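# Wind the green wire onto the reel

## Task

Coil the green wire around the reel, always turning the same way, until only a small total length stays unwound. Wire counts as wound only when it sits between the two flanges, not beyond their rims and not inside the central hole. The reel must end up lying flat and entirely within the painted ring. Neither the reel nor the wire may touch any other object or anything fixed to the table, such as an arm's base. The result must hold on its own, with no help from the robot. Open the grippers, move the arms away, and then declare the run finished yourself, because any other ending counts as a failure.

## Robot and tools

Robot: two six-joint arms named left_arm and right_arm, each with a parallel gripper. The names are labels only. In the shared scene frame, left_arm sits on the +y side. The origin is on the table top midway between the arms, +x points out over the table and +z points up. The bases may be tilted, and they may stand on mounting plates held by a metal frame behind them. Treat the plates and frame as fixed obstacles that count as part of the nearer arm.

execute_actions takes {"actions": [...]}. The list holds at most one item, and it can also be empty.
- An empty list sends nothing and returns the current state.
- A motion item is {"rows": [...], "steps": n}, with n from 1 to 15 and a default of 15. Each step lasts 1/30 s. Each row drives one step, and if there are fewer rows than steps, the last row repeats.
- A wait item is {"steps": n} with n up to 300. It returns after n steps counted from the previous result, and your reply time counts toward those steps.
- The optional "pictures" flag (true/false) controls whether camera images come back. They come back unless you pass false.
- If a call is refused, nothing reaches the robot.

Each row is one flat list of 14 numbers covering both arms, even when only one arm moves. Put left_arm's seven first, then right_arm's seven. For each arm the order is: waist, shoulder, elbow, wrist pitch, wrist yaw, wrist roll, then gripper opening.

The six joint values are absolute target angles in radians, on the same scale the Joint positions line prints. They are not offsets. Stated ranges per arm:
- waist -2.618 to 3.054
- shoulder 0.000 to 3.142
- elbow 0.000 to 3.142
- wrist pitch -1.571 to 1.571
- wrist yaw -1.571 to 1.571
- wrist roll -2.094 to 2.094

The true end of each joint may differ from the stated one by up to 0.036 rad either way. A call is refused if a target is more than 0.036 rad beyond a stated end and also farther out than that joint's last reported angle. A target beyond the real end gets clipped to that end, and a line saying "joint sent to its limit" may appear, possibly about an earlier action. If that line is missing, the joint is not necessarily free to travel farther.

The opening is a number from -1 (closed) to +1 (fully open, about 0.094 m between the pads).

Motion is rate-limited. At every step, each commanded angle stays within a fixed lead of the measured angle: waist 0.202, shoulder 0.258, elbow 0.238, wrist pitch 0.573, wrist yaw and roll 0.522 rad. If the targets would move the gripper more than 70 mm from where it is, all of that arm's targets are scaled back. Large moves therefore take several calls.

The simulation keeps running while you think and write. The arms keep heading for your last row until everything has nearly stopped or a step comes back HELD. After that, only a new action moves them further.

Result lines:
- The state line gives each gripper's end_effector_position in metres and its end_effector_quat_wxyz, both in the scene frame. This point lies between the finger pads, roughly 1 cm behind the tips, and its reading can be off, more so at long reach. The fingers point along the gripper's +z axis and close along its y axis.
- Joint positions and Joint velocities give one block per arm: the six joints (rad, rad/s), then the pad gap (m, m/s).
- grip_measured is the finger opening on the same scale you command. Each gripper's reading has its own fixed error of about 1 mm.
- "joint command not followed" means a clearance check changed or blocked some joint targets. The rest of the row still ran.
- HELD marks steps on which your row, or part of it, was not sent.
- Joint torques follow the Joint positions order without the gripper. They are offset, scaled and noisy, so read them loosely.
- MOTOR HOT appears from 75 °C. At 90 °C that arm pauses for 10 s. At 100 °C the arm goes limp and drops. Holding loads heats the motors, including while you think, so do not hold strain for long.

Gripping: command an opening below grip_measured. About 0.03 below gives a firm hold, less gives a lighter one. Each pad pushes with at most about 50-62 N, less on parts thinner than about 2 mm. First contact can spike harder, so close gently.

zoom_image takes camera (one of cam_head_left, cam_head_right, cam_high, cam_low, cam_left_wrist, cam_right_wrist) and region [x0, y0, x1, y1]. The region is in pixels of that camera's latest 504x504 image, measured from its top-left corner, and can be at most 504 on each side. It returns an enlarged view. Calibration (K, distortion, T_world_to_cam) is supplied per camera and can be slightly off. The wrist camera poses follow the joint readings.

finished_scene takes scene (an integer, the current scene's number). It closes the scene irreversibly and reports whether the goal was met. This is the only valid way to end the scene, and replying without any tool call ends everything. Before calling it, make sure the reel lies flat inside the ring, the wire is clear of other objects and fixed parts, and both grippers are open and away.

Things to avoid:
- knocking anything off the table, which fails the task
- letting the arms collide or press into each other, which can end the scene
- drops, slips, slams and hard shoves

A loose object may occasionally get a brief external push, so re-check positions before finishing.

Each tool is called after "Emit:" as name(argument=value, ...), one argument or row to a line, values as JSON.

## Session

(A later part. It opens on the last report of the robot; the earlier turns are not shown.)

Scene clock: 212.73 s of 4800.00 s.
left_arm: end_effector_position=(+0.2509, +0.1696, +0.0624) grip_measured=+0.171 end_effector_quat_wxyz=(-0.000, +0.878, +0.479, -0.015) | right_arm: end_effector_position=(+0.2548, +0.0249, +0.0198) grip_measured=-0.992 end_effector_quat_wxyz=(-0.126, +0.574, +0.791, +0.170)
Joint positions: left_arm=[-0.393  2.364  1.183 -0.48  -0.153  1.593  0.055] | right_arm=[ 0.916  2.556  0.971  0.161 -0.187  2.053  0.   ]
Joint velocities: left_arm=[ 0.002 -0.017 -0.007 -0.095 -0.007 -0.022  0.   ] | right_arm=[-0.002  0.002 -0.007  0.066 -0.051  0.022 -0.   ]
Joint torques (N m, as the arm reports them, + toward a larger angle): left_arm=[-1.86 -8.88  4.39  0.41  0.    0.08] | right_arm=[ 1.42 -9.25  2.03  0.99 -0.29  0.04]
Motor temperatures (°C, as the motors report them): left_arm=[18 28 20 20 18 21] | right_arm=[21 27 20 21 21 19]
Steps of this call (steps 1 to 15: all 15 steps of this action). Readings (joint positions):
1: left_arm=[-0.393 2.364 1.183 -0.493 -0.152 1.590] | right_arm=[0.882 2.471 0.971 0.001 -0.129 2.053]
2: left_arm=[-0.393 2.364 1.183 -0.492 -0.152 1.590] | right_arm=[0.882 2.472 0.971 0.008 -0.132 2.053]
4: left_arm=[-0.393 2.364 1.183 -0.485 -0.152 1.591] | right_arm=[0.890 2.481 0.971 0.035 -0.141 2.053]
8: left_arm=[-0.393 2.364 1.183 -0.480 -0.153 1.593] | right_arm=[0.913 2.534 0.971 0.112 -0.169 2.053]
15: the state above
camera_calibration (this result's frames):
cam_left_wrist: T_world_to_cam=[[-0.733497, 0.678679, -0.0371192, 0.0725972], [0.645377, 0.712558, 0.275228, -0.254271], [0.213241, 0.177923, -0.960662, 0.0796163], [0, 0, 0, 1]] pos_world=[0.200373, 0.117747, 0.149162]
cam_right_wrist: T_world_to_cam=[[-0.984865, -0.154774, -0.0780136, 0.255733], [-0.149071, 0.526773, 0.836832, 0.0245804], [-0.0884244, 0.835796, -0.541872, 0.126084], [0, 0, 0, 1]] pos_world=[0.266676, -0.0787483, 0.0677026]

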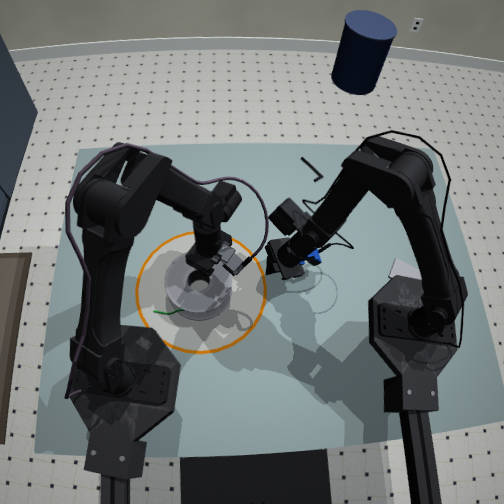

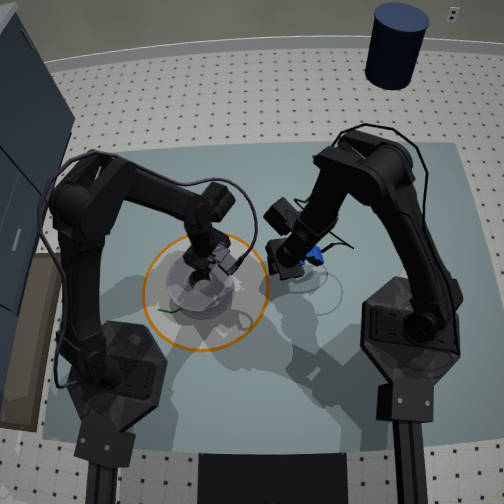

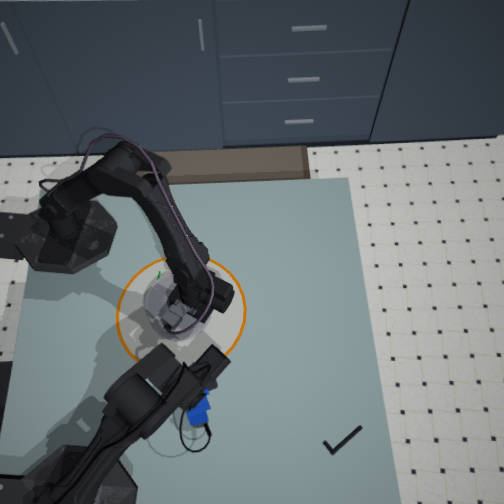

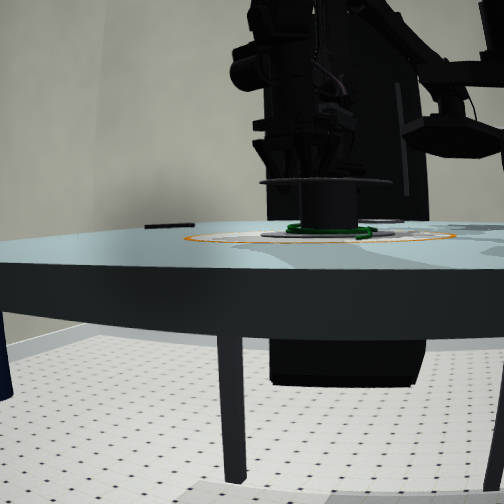

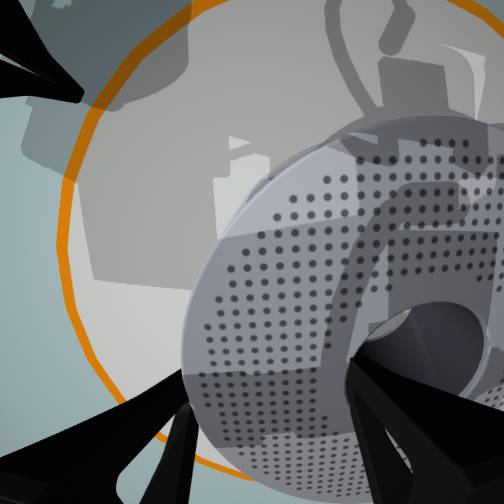

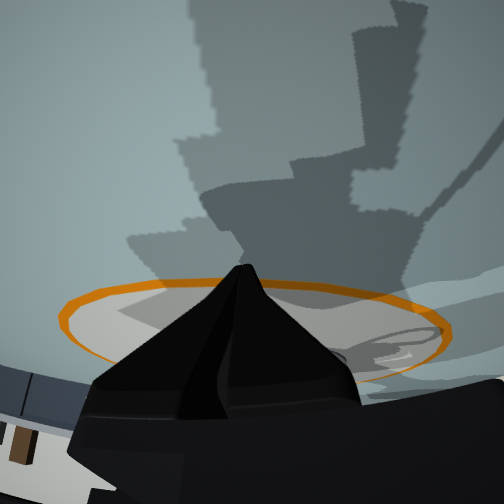

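Emit:
execute_actions(
  actions=[
    {"rows":[[-0.39,2.355,1.185,-0.475,-0.15,1.45,0.15,0.92,2.59,0.965,0.19,-0.2,2.06,-1],[-0.39,2.355,1.185,-0.475,-0.15,1.3,0.15,0.92,2.6,0.965,0.21,-0.2,2.06,-1],[-0.39,2.355,1.185,-0.475,-0.15,-0.35,0.15,0.92,2.605,0.965,0.22,-0.2,2.06,-1]],"steps":15},
  ],
  pictures=false,
)

Emit:
execute_actions(
  actions=[
    {"steps":18},
  ],
)

Scene clock: 215.27 s of 4800.00 s.
left_arm: end_effector_position=(+0.2512, +0.1694, +0.0624) grip_measured=+0.171 end_effector_quat_wxyz=(-0.009, +0.400, +0.917, -0.012) | right_arm: end_effector_position=(+0.2586, +0.0322, +0.0184) grip_measured=-0.992 end_effector_quat_wxyz=(-0.129, +0.571, +0.788, +0.190)
Joint positions: left_arm=[-0.393  2.364  1.183 -0.479 -0.153  0.273  0.055] | right_arm=[ 0.916  2.574  0.971  0.218 -0.2    2.053  0.   ]
Joint velocities: left_arm=[-0.002  0.002 -0.007 -0.007  0.081 -2.747 -0.   ] | right_arm=[ 0.002 -0.002 -0.002 -0.066 -0.022  0.081  0.   ]
Joint torques (N m, as the arm reports them, + toward a larger angle): left_arm=[-1.75 -9.    4.44  0.43 -0.07 -0.09] | right_arm=[ 1.46 -8.66  1.98  1.02 -0.23  0.05]
Motor temperatures (°C, as the motors report them): left_arm=[18 28 20 20 18 21] | right_arm=[21 27 20 21 21 19]
Steps of this call (steps 1 to 15: the robot went on to your last target; steps 16 to 61: nothing new was sent; steps 62 to 76: all 15 steps of this action). Readings (joint positions):
62: left_arm=[-0.393 2.364 1.183 -0.480 -0.153 1.575] | right_arm=[0.916 2.558 0.971 0.171 -0.189 2.053]
63: left_arm=[-0.393 2.364 1.183 -0.480 -0.154 1.531] | right_arm=[0.916 2.561 0.971 0.178 -0.189 2.053]
65: left_arm=[-0.393 2.364 1.183 -0.480 -0.156 1.347] | right_arm=[0.916 2.568 0.971 0.193 -0.193 2.053]
69: left_arm=[-0.393 2.364 1.183 -0.479 -0.155 0.956] | right_arm=[0.916 2.573 0.971 0.210 -0.198 2.053]
76: the state above

Scene clock: 215.87 s of 4800.00 s.
left_arm: end_effector_position=(+0.2498, +0.1681, +0.0624) grip_measured=+0.170 end_effector_quat_wxyz=(-0.015, +0.119, +0.993, -0.013) | right_arm: end_effector_position=(+0.2588, +0.0325, +0.0185) grip_measured=-0.992 end_effector_quat_wxyz=(-0.129, +0.571, +0.788, +0.191)
Joint positions: left_arm=[-0.393  2.364  1.183 -0.481 -0.142 -0.311  0.055] | right_arm=[ 0.916  2.574  0.971  0.219 -0.201  2.055  0.   ]
Joint velocities: left_arm=[-0.012  0.007 -0.002  0.037  0.037  0.066 -0.001] | right_arm=[ 0.022 -0.007  0.002 -0.051 -0.037  0.022 -0.001]
Joint torques (N m, as the arm reports them, + toward a larger angle): left_arm=[-1.59 -8.8   4.37  0.47 -0.1  -0.4 ] | right_arm=[ 1.47 -8.67  1.97  1.01 -0.17 -0.04]
Motor temperatures (°C, as the motors report them): left_arm=[18 28 20 20 18 21] | right_arm=[21 27 20 21 21 19]
Steps of this call (steps 1 to 18: the robot went on to your last target). Readings (joint positions):
1: left_arm=[-0.393 2.364 1.183 -0.479 -0.151 0.176] | right_arm=[0.916 2.574 0.971 0.218 -0.201 2.053]
2: left_arm=[-0.393 2.364 1.183 -0.479 -0.150 0.080] | right_arm=[0.916 2.574 0.971 0.218 -0.201 2.053]
4: left_arm=[-0.393 2.364 1.183 -0.478 -0.148 -0.071] | right_arm=[0.916 2.574 0.971 0.218 -0.201 2.053]
8: left_arm=[-0.393 2.364 1.183 -0.478 -0.144 -0.228] | right_arm=[0.916 2.574 0.971 0.219 -0.201 2.053]
18: the state above
camera_calibration (this result's frames):
cam_left_wrist: T_world_to_cam=[[-0.402741, -0.915219, -0.0131884, 0.256631], [-0.868176, 0.377397, 0.322246, 0.178987], [-0.289949, 0.141232, -0.946564, 0.211162], [0, 0, 0, 1]] pos_world=[0.319974, 0.137501, 0.145585]
cam_right_wrist: T_world_to_cam=[[-0.983503, -0.149118, -0.102403, 0.260689], [-0.163919, 0.495254, 0.853144, 0.0268681], [-0.0765036, 0.855855, -0.511527, 0.115085], [0, 0, 0, 1]] pos_world=[0.269597, -0.0729289, 0.0626417]

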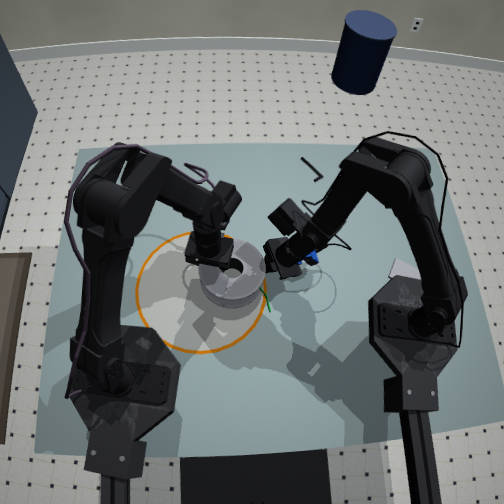

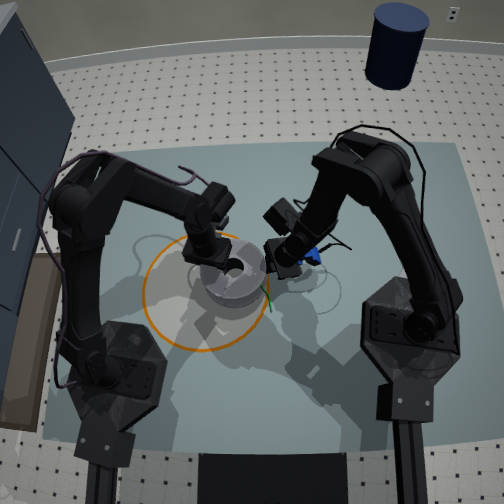

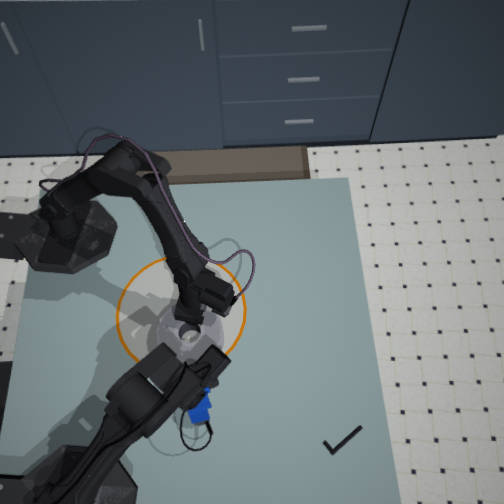

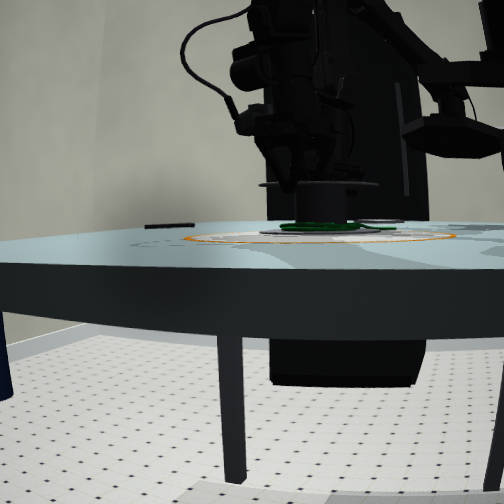

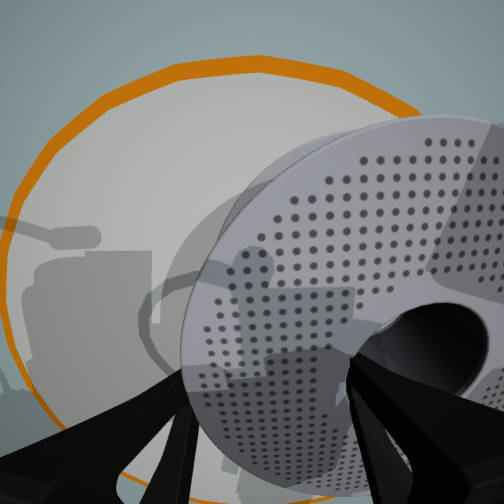

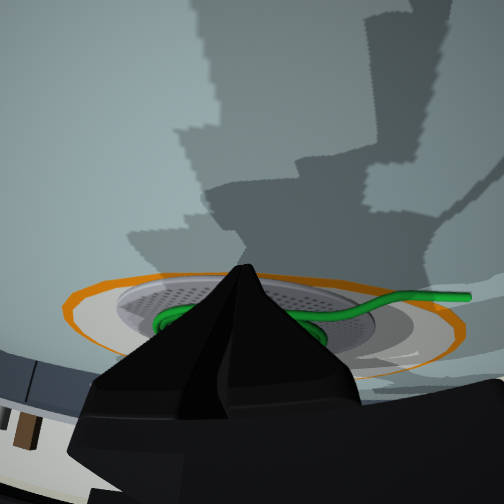

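Emit:
execute_actions(
  actions=[
    {"rows":[[-0.39,2.355,1.185,-0.475,-0.15,-0.33,0.15,0.92,2.57,0.965,0.18,-0.18,2.06,-1],[-0.39,2.355,1.185,-0.475,-0.15,-0.33,0.15,0.92,2.57,0.965,0.17,-0.17,2.06,-1],[-0.39,2.355,1.185,-0.475,-0.15,-0.33,0.15,0.92,2.57,0.965,0.17,-0.17,2.06,-1],[-0.39,2.355,1.185,-0.475,-0.15,-0.4,0.15,0.92,2.57,0.965,0.17,-0.17,2.06,-1],[-0.39,2.355,1.185,-0.475,-0.15,-0.47,0.15,0.92,2.57,0.965,0.17,-0.17,2.06,-1],[-0.39,2.355,1.185,-0.475,-0.15,-0.54,0.15,0.92,2.57,0.965,0.17,-0.17,2.06,-1],[-0.39,2.355,1.185,-0.475,-0.15,-0.61,0.15,0.92,2.57,0.965,0.17,-0.17,2.06,-1],[-0.39,2.355,1.185,-0.475,-0.15,-0.68,0.15,0.92,2.57,0.965,0.17,-0.17,2.06,-1],[-0.39,2.355,1.185,-0.475,-0.15,-0.75,0.15,0.92,2.57,0.965,0.17,-0.17,2.06,-1],[-0.39,2.355,1.185,-0.475,-0.15,-0.82,0.15,0.92,2.57,0.965,0.17,-0.17,2.06,-1],[-0.39,2.355,1.185,-0.475,-0.15,-0.9,0.15,0.92,2.57,0.965,0.17,-0.17,2.06,-1]],"steps":15},
  ],
  pictures=false,
)

Emit:
execute_actions(
  actions=[
    {"steps":10},
  ],
)

Scene clock: 219.80 s of 4800.00 s.
left_arm: end_effector_position=(+0.2413, +0.1695, +0.0640) grip_measured=+0.170 end_effector_quat_wxyz=(-0.036, -0.095, +0.995, -0.008) | right_arm: end_effector_position=(+0.2610, +0.0304, +0.0180) grip_measured=-0.992 end_effector_quat_wxyz=(-0.122, +0.575, +0.787, +0.189)
Joint positions: left_arm=[-0.393  2.36   1.183 -0.517 -0.123 -0.743  0.055] | right_arm=[ 0.915  2.573  0.971  0.216 -0.184  2.059  0.   ]
Joint velocities: left_arm=[ 0.002  0.007 -0.002 -0.007  0.007 -0.74   0.   ] | right_arm=[-0.007  0.002  0.002  0.022  0.022  0.007 -0.001]
Joint torques (N m, as the arm reports them, + toward a larger angle): left_arm=[-1.54 -8.62  4.31  0.84 -0.36 -0.42] | right_arm=[  1.42 -11.58   2.02   0.57   0.02   0.01]
Motor temperatures (°C, as the motors report them): left_arm=[18 28 20 20 18 21] | right_arm=[21 27 20 21 21 19]
Steps of this call (steps 1 to 30: the robot went on to your last target; steps 31 to 100: nothing new was sent; then 0.10 s passed at rest; steps 101 to 115: all 15 steps of this action). Readings (joint positions):
101: left_arm=[-0.393 2.364 1.183 -0.483 -0.142 -0.318] | right_arm=[0.916 2.574 0.971 0.219 -0.200 2.056]
102: left_arm=[-0.393 2.364 1.183 -0.483 -0.141 -0.318] | right_arm=[0.916 2.574 0.971 0.218 -0.199 2.056]
104: left_arm=[-0.393 2.364 1.183 -0.483 -0.141 -0.324] | right_arm=[0.916 2.574 0.971 0.218 -0.198 2.056]
108: left_arm=[-0.393 2.364 1.183 -0.497 -0.134 -0.445] | right_arm=[0.916 2.574 0.971 0.218 -0.193 2.057]
115: the state above

Scene clock: 220.13 s of 4800.00 s.
left_arm: end_effector_position=(+0.2417, +0.1690, +0.0640) grip_measured=+0.170 end_effector_quat_wxyz=(-0.036, -0.140, +0.990, -0.008) | right_arm: end_effector_position=(+0.2611, +0.0303, +0.0179) grip_measured=-0.992 end_effector_quat_wxyz=(-0.121, +0.575, +0.787, +0.189)
Joint positions: left_arm=[-0.393  2.36   1.183 -0.514 -0.121 -0.834  0.055] | right_arm=[ 0.915  2.573  0.971  0.216 -0.184  2.059  0.   ]
Joint velocities: left_arm=[-0.002 -0.007 -0.012 -0.007  0.081 -0.022 -0.001] | right_arm=[-0.022  0.017 -0.017 -0.007  0.007 -0.095 -0.   ]
Joint torques (N m, as the arm reports them, + toward a larger angle): left_arm=[-1.74 -8.75  4.35  0.79 -0.32 -0.67] | right_arm=[  1.53 -11.55   2.     0.54  -0.02  -0.03]
Motor temperatures (°C, as the motors report them): left_arm=[18 28 20 20 18 21] | right_arm=[21 27 20 21 21 19]
Steps of this call (steps 1 to 10: the robot went on to your last target). Readings (joint positions):
1: left_arm=[-0.393 2.360 1.183 -0.517 -0.123 -0.765] | right_arm=[0.915 2.573 0.971 0.216 -0.184 2.059]
2: left_arm=[-0.393 2.360 1.183 -0.515 -0.122 -0.784] | right_arm=[0.915 2.573 0.971 0.216 -0.184 2.059]
4: left_arm=[-0.393 2.360 1.183 -0.514 -0.122 -0.808] | right_arm=[0.915 2.573 0.971 0.216 -0.184 2.059]
8: left_arm=[-0.393 2.360 1.183 -0.514 -0.121 -0.830] | right_arm=[0.915 2.573 0.971 0.216 -0.184 2.059]
10: the state above
camera_calibration (this result's frames):
cam_left_wrist: T_world_to_cam=[[0.101125, -0.994448, -0.0291056, 0.146797], [-0.92343, -0.10471, 0.369206, 0.26293], [-0.370203, -0.0104591, -0.928892, 0.254046], [0, 0, 0, 1]] pos_world=[0.322001, 0.17617, 0.143179]
cam_right_wrist: T_world_to_cam=[[-0.984107, -0.14065, -0.108404, 0.262535], [-0.165668, 0.507385, 0.845645, 0.02903], [-0.0639374, 0.850164, -0.522622, 0.11394], [0, 0, 0, 1]] pos_world=[0.270457, -0.0746717, 0.0634586]

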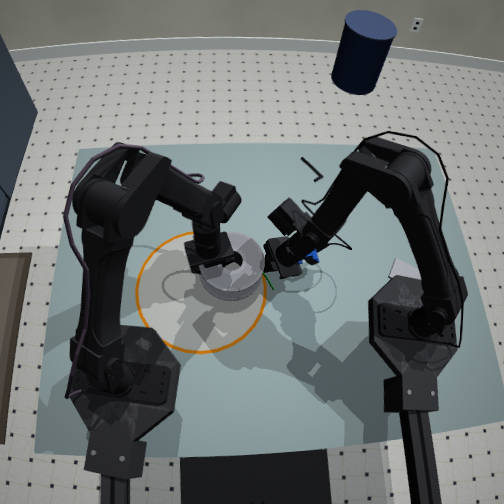

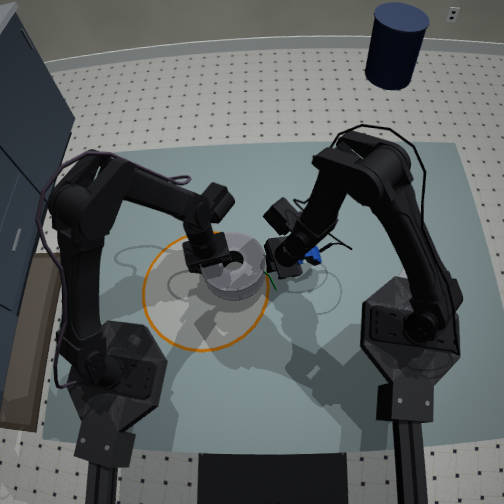

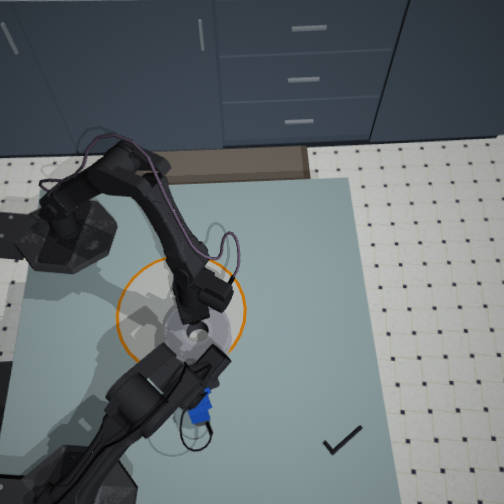

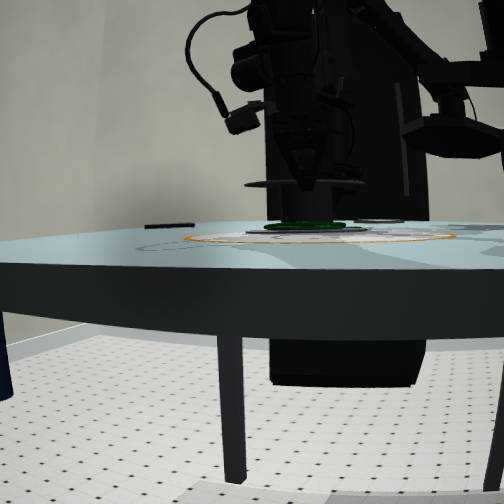

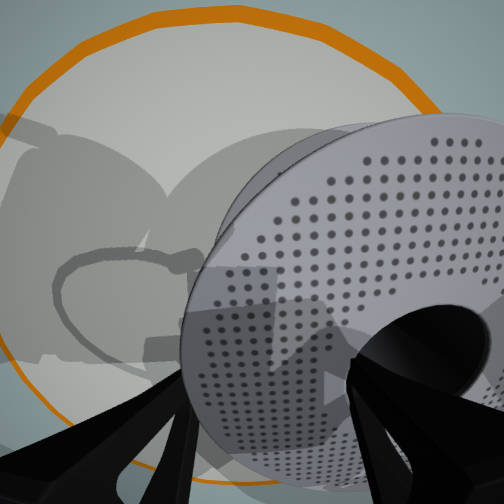

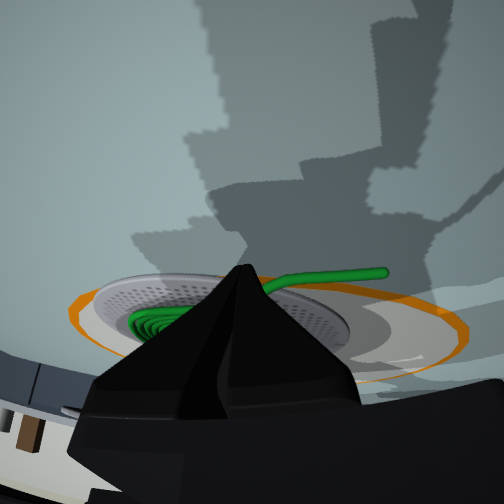

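Emit:
execute_actions(
  actions=[
    {"rows":[[-0.39,2.355,1.185,-0.475,-0.15,-0.95,0.15,0.92,2.57,0.965,0.2,-0.18,2.06,-1],[-0.39,2.355,1.185,-0.475,-0.15,-1.0,0.15,0.92,2.57,0.965,0.21,-0.18,2.06,-1],[-0.39,2.355,1.185,-0.475,-0.15,-1.05,0.15,0.92,2.575,0.965,0.22,-0.18,2.06,-1],[-0.39,2.355,1.185,-0.475,-0.15,-1.1,0.15,0.92,2.58,0.965,0.23,-0.18,2.06,-1],[-0.39,2.355,1.185,-0.475,-0.15,-1.15,0.15,0.92,2.585,0.965,0.24,-0.18,2.06,-1],[-0.39,2.355,1.185,-0.475,-0.15,-1.2,0.15,0.92,2.59,0.965,0.25,-0.18,2.06,-1],[-0.39,2.355,1.185,-0.475,-0.15,-1.25,0.15,0.92,2.595,0.965,0.26,-0.18,2.06,-1],[-0.39,2.355,1.185,-0.475,-0.15,-1.3,0.15,0.92,2.6,0.965,0.275,-0.18,2.06,-1],[-0.39,2.355,1.185,-0.475,-0.15,-1.3,0.15,0.92,2.61,0.965,0.29,-0.18,2.06,-1],[-0.39,2.355,1.185,-0.475,-0.15,-1.3,0.15,0.92,2.62,0.965,0.31,-0.18,2.06,-1]],"steps":15},
  ],
  pictures=false,
)

Emit:
execute_actions(
  actions=[
    {"steps":10},
  ],
)

Scene clock: 226.07 s of 4800.00 s.
left_arm: end_effector_position=(+0.2495, +0.1642, +0.0640) grip_measured=+0.170 end_effector_quat_wxyz=(-0.025, -0.340, +0.940, -0.014) | right_arm: end_effector_position=(+0.2703, +0.0401, +0.0190) grip_measured=-0.992 end_effector_quat_wxyz=(-0.117, +0.571, +0.783, +0.220)
Joint positions: left_arm=[-0.393  2.359  1.183 -0.478 -0.121 -1.243  0.055] | right_arm=[ 0.915  2.589  0.971  0.296 -0.187  2.059  0.   ]
Joint velocities: left_arm=[-0.032  0.007 -0.027  0.022  0.037 -0.3   -0.   ] | right_arm=[-0.007  0.032  0.007  0.139  0.022  0.022  0.001]
Joint torques (N m, as the arm reports them, + toward a larger angle): left_arm=[-1.64 -8.4   4.48  0.33 -0.33 -0.18] | right_arm=[ 1.48 -8.97  2.02  1.12 -0.06  0.  ]
Motor temperatures (°C, as the motors report them): left_arm=[18 28 20 20 18 21] | right_arm=[21 27 20 21 21 19]
Steps of this call (steps 1 to 30: the robot went on to your last target; steps 31 to 100: nothing new was sent; then 2.10 s passed at rest; steps 101 to 115: all 15 steps of this action). Readings (joint positions):
101: left_arm=[-0.393 2.359 1.183 -0.508 -0.121 -0.871] | right_arm=[0.915 2.573 0.971 0.216 -0.184 2.059]
102: left_arm=[-0.393 2.359 1.183 -0.507 -0.121 -0.887] | right_arm=[0.915 2.573 0.971 0.216 -0.184 2.059]
104: left_arm=[-0.393 2.359 1.183 -0.502 -0.121 -0.940] | right_arm=[0.915 2.573 0.971 0.220 -0.184 2.059]
108: left_arm=[-0.393 2.359 1.183 -0.488 -0.121 -1.097] | right_arm=[0.915 2.573 0.971 0.236 -0.184 2.059]
115: the state above

Scene clock: 226.40 s of 4800.00 s.
left_arm: end_effector_position=(+0.2500, +0.1639, +0.0640) grip_measured=+0.170 end_effector_quat_wxyz=(-0.025, -0.357, +0.934, -0.015) | right_arm: end_effector_position=(+0.2718, +0.0416, +0.0192) grip_measured=-0.992 end_effector_quat_wxyz=(-0.116, +0.570, +0.782, +0.225)
Joint positions: left_arm=[-0.393  2.359  1.183 -0.476 -0.121 -1.277  0.055] | right_arm=[ 0.915  2.592  0.971  0.309 -0.187  2.059  0.   ]
Joint velocities: left_arm=[-0.012 -0.007 -0.002  0.022 -0.037 -0.11   0.001] | right_arm=[-0.017 -0.017 -0.007  0.007 -0.022 -0.095 -0.001]
Joint torques (N m, as the arm reports them, + toward a larger angle): left_arm=[-1.81 -8.67  4.5   0.32 -0.29 -0.25] | right_arm=[ 1.72 -8.99  2.02  1.13 -0.11 -0.02]
Motor temperatures (°C, as the motors report them): left_arm=[18 28 20 20 18 21] | right_arm=[21 27 20 21 21 19]
Steps of this call (steps 1 to 10: the robot went on to your last target). Readings (joint positions):
1: left_arm=[-0.393 2.359 1.183 -0.478 -0.121 -1.250] | right_arm=[0.915 2.590 0.971 0.300 -0.187 2.059]
2: left_arm=[-0.393 2.359 1.183 -0.477 -0.121 -1.256] | right_arm=[0.915 2.590 0.971 0.302 -0.187 2.059]
4: left_arm=[-0.393 2.359 1.183 -0.476 -0.121 -1.265] | right_arm=[0.915 2.591 0.971 0.305 -0.187 2.059]
8: left_arm=[-0.393 2.359 1.183 -0.476 -0.121 -1.274] | right_arm=[0.915 2.592 0.971 0.309 -0.187 2.059]
10: the state above
camera_calibration (this result's frames):
cam_left_wrist: T_world_to_cam=[[0.523512, -0.851596, -0.0268221, 0.0117894], [-0.791901, -0.497948, 0.353468, 0.302656], [-0.314368, -0.163805, -0.935062, 0.268634], [0, 0, 0, 1]] pos_world=[0.317952, 0.20475, 0.144526]
cam_right_wrist: T_world_to_cam=[[-0.97831, -0.125923, -0.16448, 0.273718], [-0.204585, 0.462833, 0.862514, 0.0361022], [-0.032484, 0.877456, -0.478556, 0.0951912], [0, 0, 0, 1]] pos_world=[0.278259, -0.0657679, 0.0594367]

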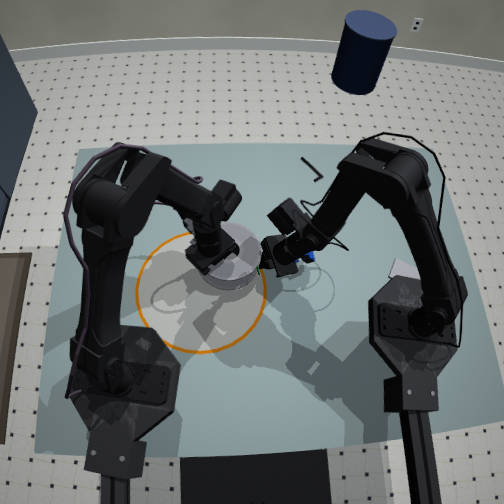

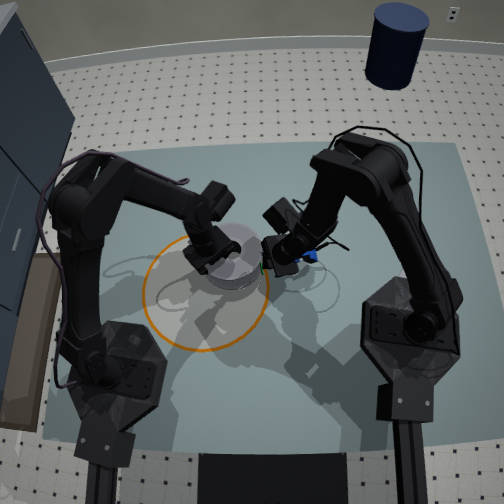

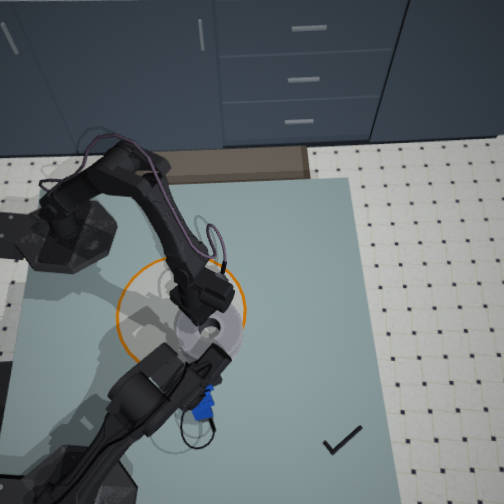

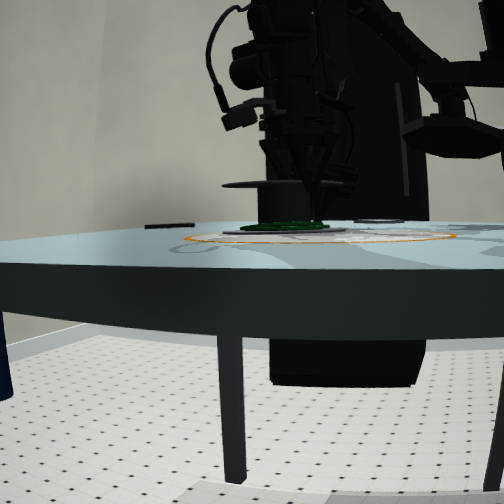

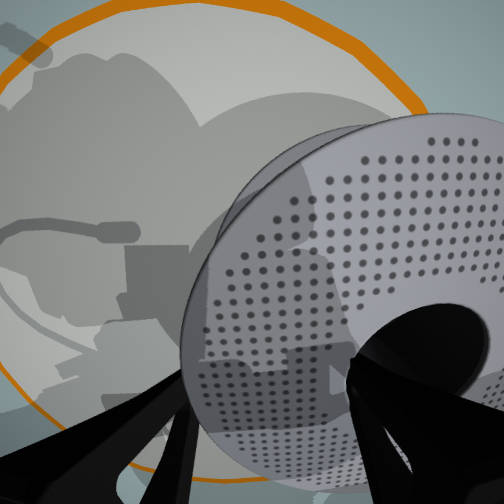

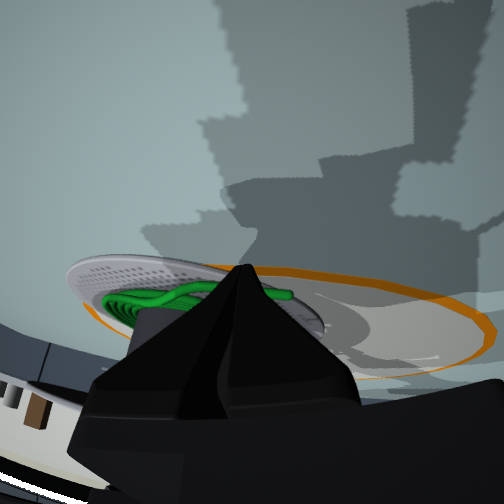

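Tail nearly all inside. Continue with follow.

Emit:
execute_actions(
  actions=[
    {"rows":[[-0.39,2.355,1.185,-0.475,-0.15,-1.33,0.15,0.92,2.62,0.965,0.33,-0.19,2.06,-1],[-0.39,2.355,1.185,-0.475,-0.15,-1.36,0.15,0.92,2.625,0.965,0.35,-0.2,2.06,-1],[-0.39,2.355,1.185,-0.475,-0.15,-1.39,0.15,0.92,2.63,0.965,0.37,-0.21,2.06,-1],[-0.39,2.355,1.185,-0.475,-0.15,-1.42,0.15,0.92,2.635,0.965,0.39,-0.22,2.06,-1],[-0.39,2.355,1.185,-0.475,-0.15,-1.45,0.15,0.92,2.64,0.965,0.41,-0.23,2.06,-1],[-0.39,2.355,1.185,-0.475,-0.15,-1.48,0.15,0.92,2.645,0.965,0.43,-0.24,2.06,-1],[-0.39,2.355,1.185,-0.475,-0.15,-1.51,0.15,0.92,2.65,0.965,0.45,-0.25,2.06,-1],[-0.39,2.355,1.185,-0.475,-0.15,-1.54,0.15,0.92,2.66,0.965,0.47,-0.25,2.06,-1],[-0.39,2.355,1.185,-0.475,-0.15,-1.58,0.15,0.92,2.67,0.965,0.49,-0.25,2.06,-1]],"steps":15},
  ],
  pictures=false,
)

Emit:
execute_actions(
  actions=[
    {"steps":10},
  ],
)

Scene clock: 231.20 s of 4800.00 s.
left_arm: end_effector_position=(+0.2522, +0.1663, +0.0638) grip_measured=+0.170 end_effector_quat_wxyz=(-0.018, -0.464, +0.885, -0.009) | right_arm: end_effector_position=(+0.2814, +0.0602, +0.0207) grip_measured=-0.992 end_effector_quat_wxyz=(-0.124, +0.555, +0.774, +0.279)
Joint positions: left_arm=[-0.393  2.359  1.183 -0.473 -0.139 -1.513  0.055] | right_arm=[ 0.915  2.636  0.971  0.462 -0.224  2.059  0.   ]
Joint velocities: left_arm=[ 0.002  0.002  0.002  0.022 -0.066 -0.139  0.001] | right_arm=[-0.017 -0.012  0.002  0.095 -0.007  0.081  0.001]
Joint torques (N m, as the arm reports them, + toward a larger angle): left_arm=[-1.74 -8.52  4.48  0.34 -0.09 -0.48] | right_arm=[ 1.57 -8.75  1.88  1.47 -0.46 -0.02]
Motor temperatures (°C, as the motors report them): left_arm=[18 28 20 20 18 21] | right_arm=[21 27 20 21 21 19]
Steps of this call (steps 1 to 30: the robot went on to your last target; steps 31 to 100: nothing new was sent; then 0.97 s passed at rest; steps 101 to 115: all 15 steps of this action). Readings (joint positions):
101: left_arm=[-0.393 2.359 1.183 -0.476 -0.121 -1.285] | right_arm=[0.915 2.592 0.971 0.311 -0.187 2.059]
102: left_arm=[-0.393 2.359 1.183 -0.475 -0.121 -1.294] | right_arm=[0.915 2.593 0.971 0.316 -0.187 2.059]
104: left_arm=[-0.393 2.359 1.183 -0.475 -0.122 -1.325] | right_arm=[0.915 2.600 0.971 0.337 -0.193 2.059]
108: left_arm=[-0.393 2.359 1.183 -0.475 -0.129 -1.412] | right_arm=[0.915 2.616 0.971 0.391 -0.213 2.059]
115: the state above

Scene clock: 231.53 s of 4800.00 s.
left_arm: end_effector_position=(+0.2523, +0.1664, +0.0638) grip_measured=+0.170 end_effector_quat_wxyz=(-0.018, -0.474, +0.881, -0.008) | right_arm: end_effector_position=(+0.2828, +0.0615, +0.0211) grip_measured=-0.992 end_effector_quat_wxyz=(-0.123, +0.554, +0.773, +0.284)
Joint positions: left_arm=[-0.393  2.359  1.183 -0.473 -0.14  -1.534  0.055] | right_arm=[ 0.915  2.638  0.971  0.474 -0.224  2.059  0.   ]
Joint velocities: left_arm=[-0.017  0.012 -0.002  0.007 -0.051 -0.066 -0.   ] | right_arm=[-0.002 -0.012 -0.017 -0.007 -0.037  0.081 -0.   ]
Joint torques (N m, as the arm reports them, + toward a larger angle): left_arm=[-1.61 -8.58  4.29  0.35 -0.09 -0.5 ] | right_arm=[ 1.57 -8.92  1.92  1.4  -0.46 -0.02]
Motor temperatures (°C, as the motors report them): left_arm=[18 28 20 20 18 21] | right_arm=[21 27 20 21 21 19]
Steps of this call (steps 1 to 10: the robot went on to your last target). Readings (joint positions):
1: left_arm=[-0.393 2.359 1.183 -0.473 -0.139 -1.518] | right_arm=[0.915 2.637 0.971 0.465 -0.224 2.059]
2: left_arm=[-0.393 2.359 1.183 -0.473 -0.140 -1.521] | right_arm=[0.915 2.637 0.971 0.467 -0.224 2.059]
4: left_arm=[-0.393 2.359 1.183 -0.473 -0.140 -1.527] | right_arm=[0.915 2.638 0.971 0.471 -0.224 2.059]
8: left_arm=[-0.393 2.359 1.183 -0.473 -0.140 -1.533] | right_arm=[0.915 2.638 0.971 0.474 -0.224 2.059]
10: the state above
camera_calibration (this result's frames):
cam_left_wrist: T_world_to_cam=[[0.722895, -0.689644, -0.0425949, -0.0635353], [-0.63893, -0.690659, 0.338761, 0.300197], [-0.263043, -0.217674, -0.939908, 0.265939], [0, 0, 0, 1]] pos_world=[0.307688, 0.221405, 0.145557]
cam_right_wrist: T_world_to_cam=[[-0.965667, -0.107078, -0.236687, 0.284057], [-0.259633, 0.367003, 0.893252, 0.0483034], [-0.00878227, 0.924036, -0.382204, 0.0673745], [0, 0, 0, 1]] pos_world=[0.287437, -0.0495679, 0.0498363]

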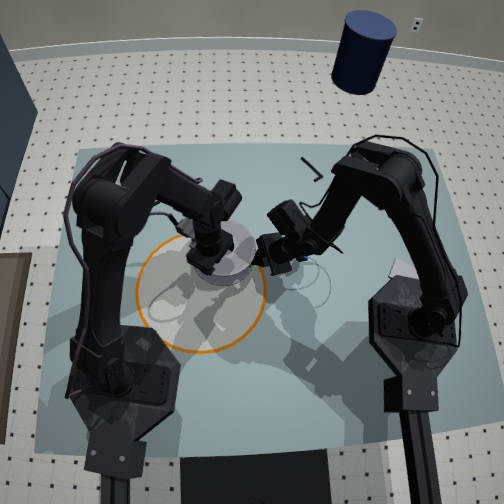

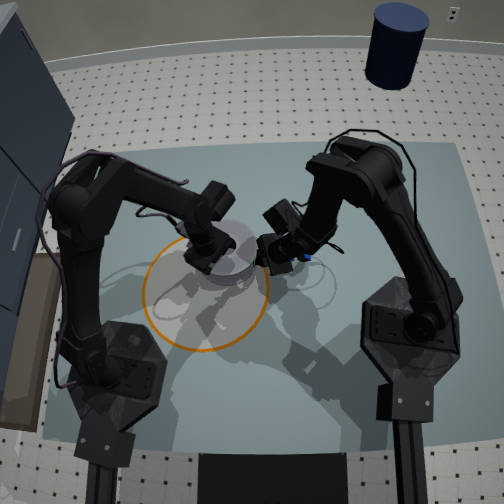

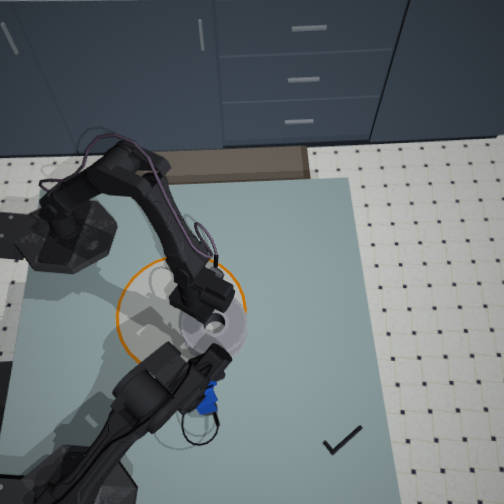

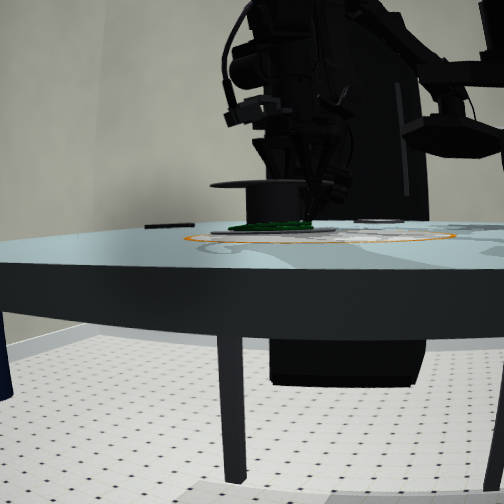

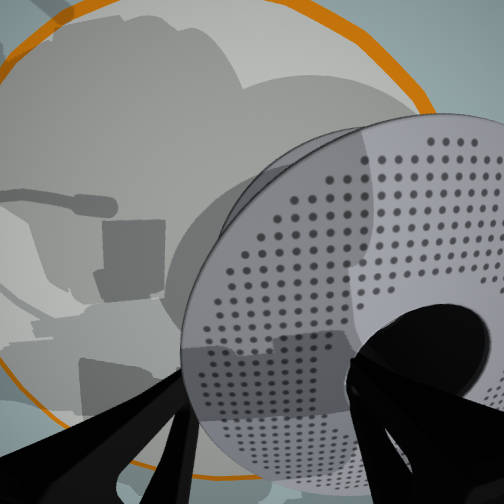

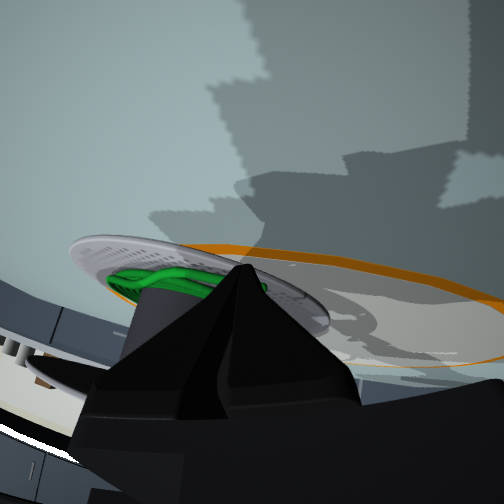

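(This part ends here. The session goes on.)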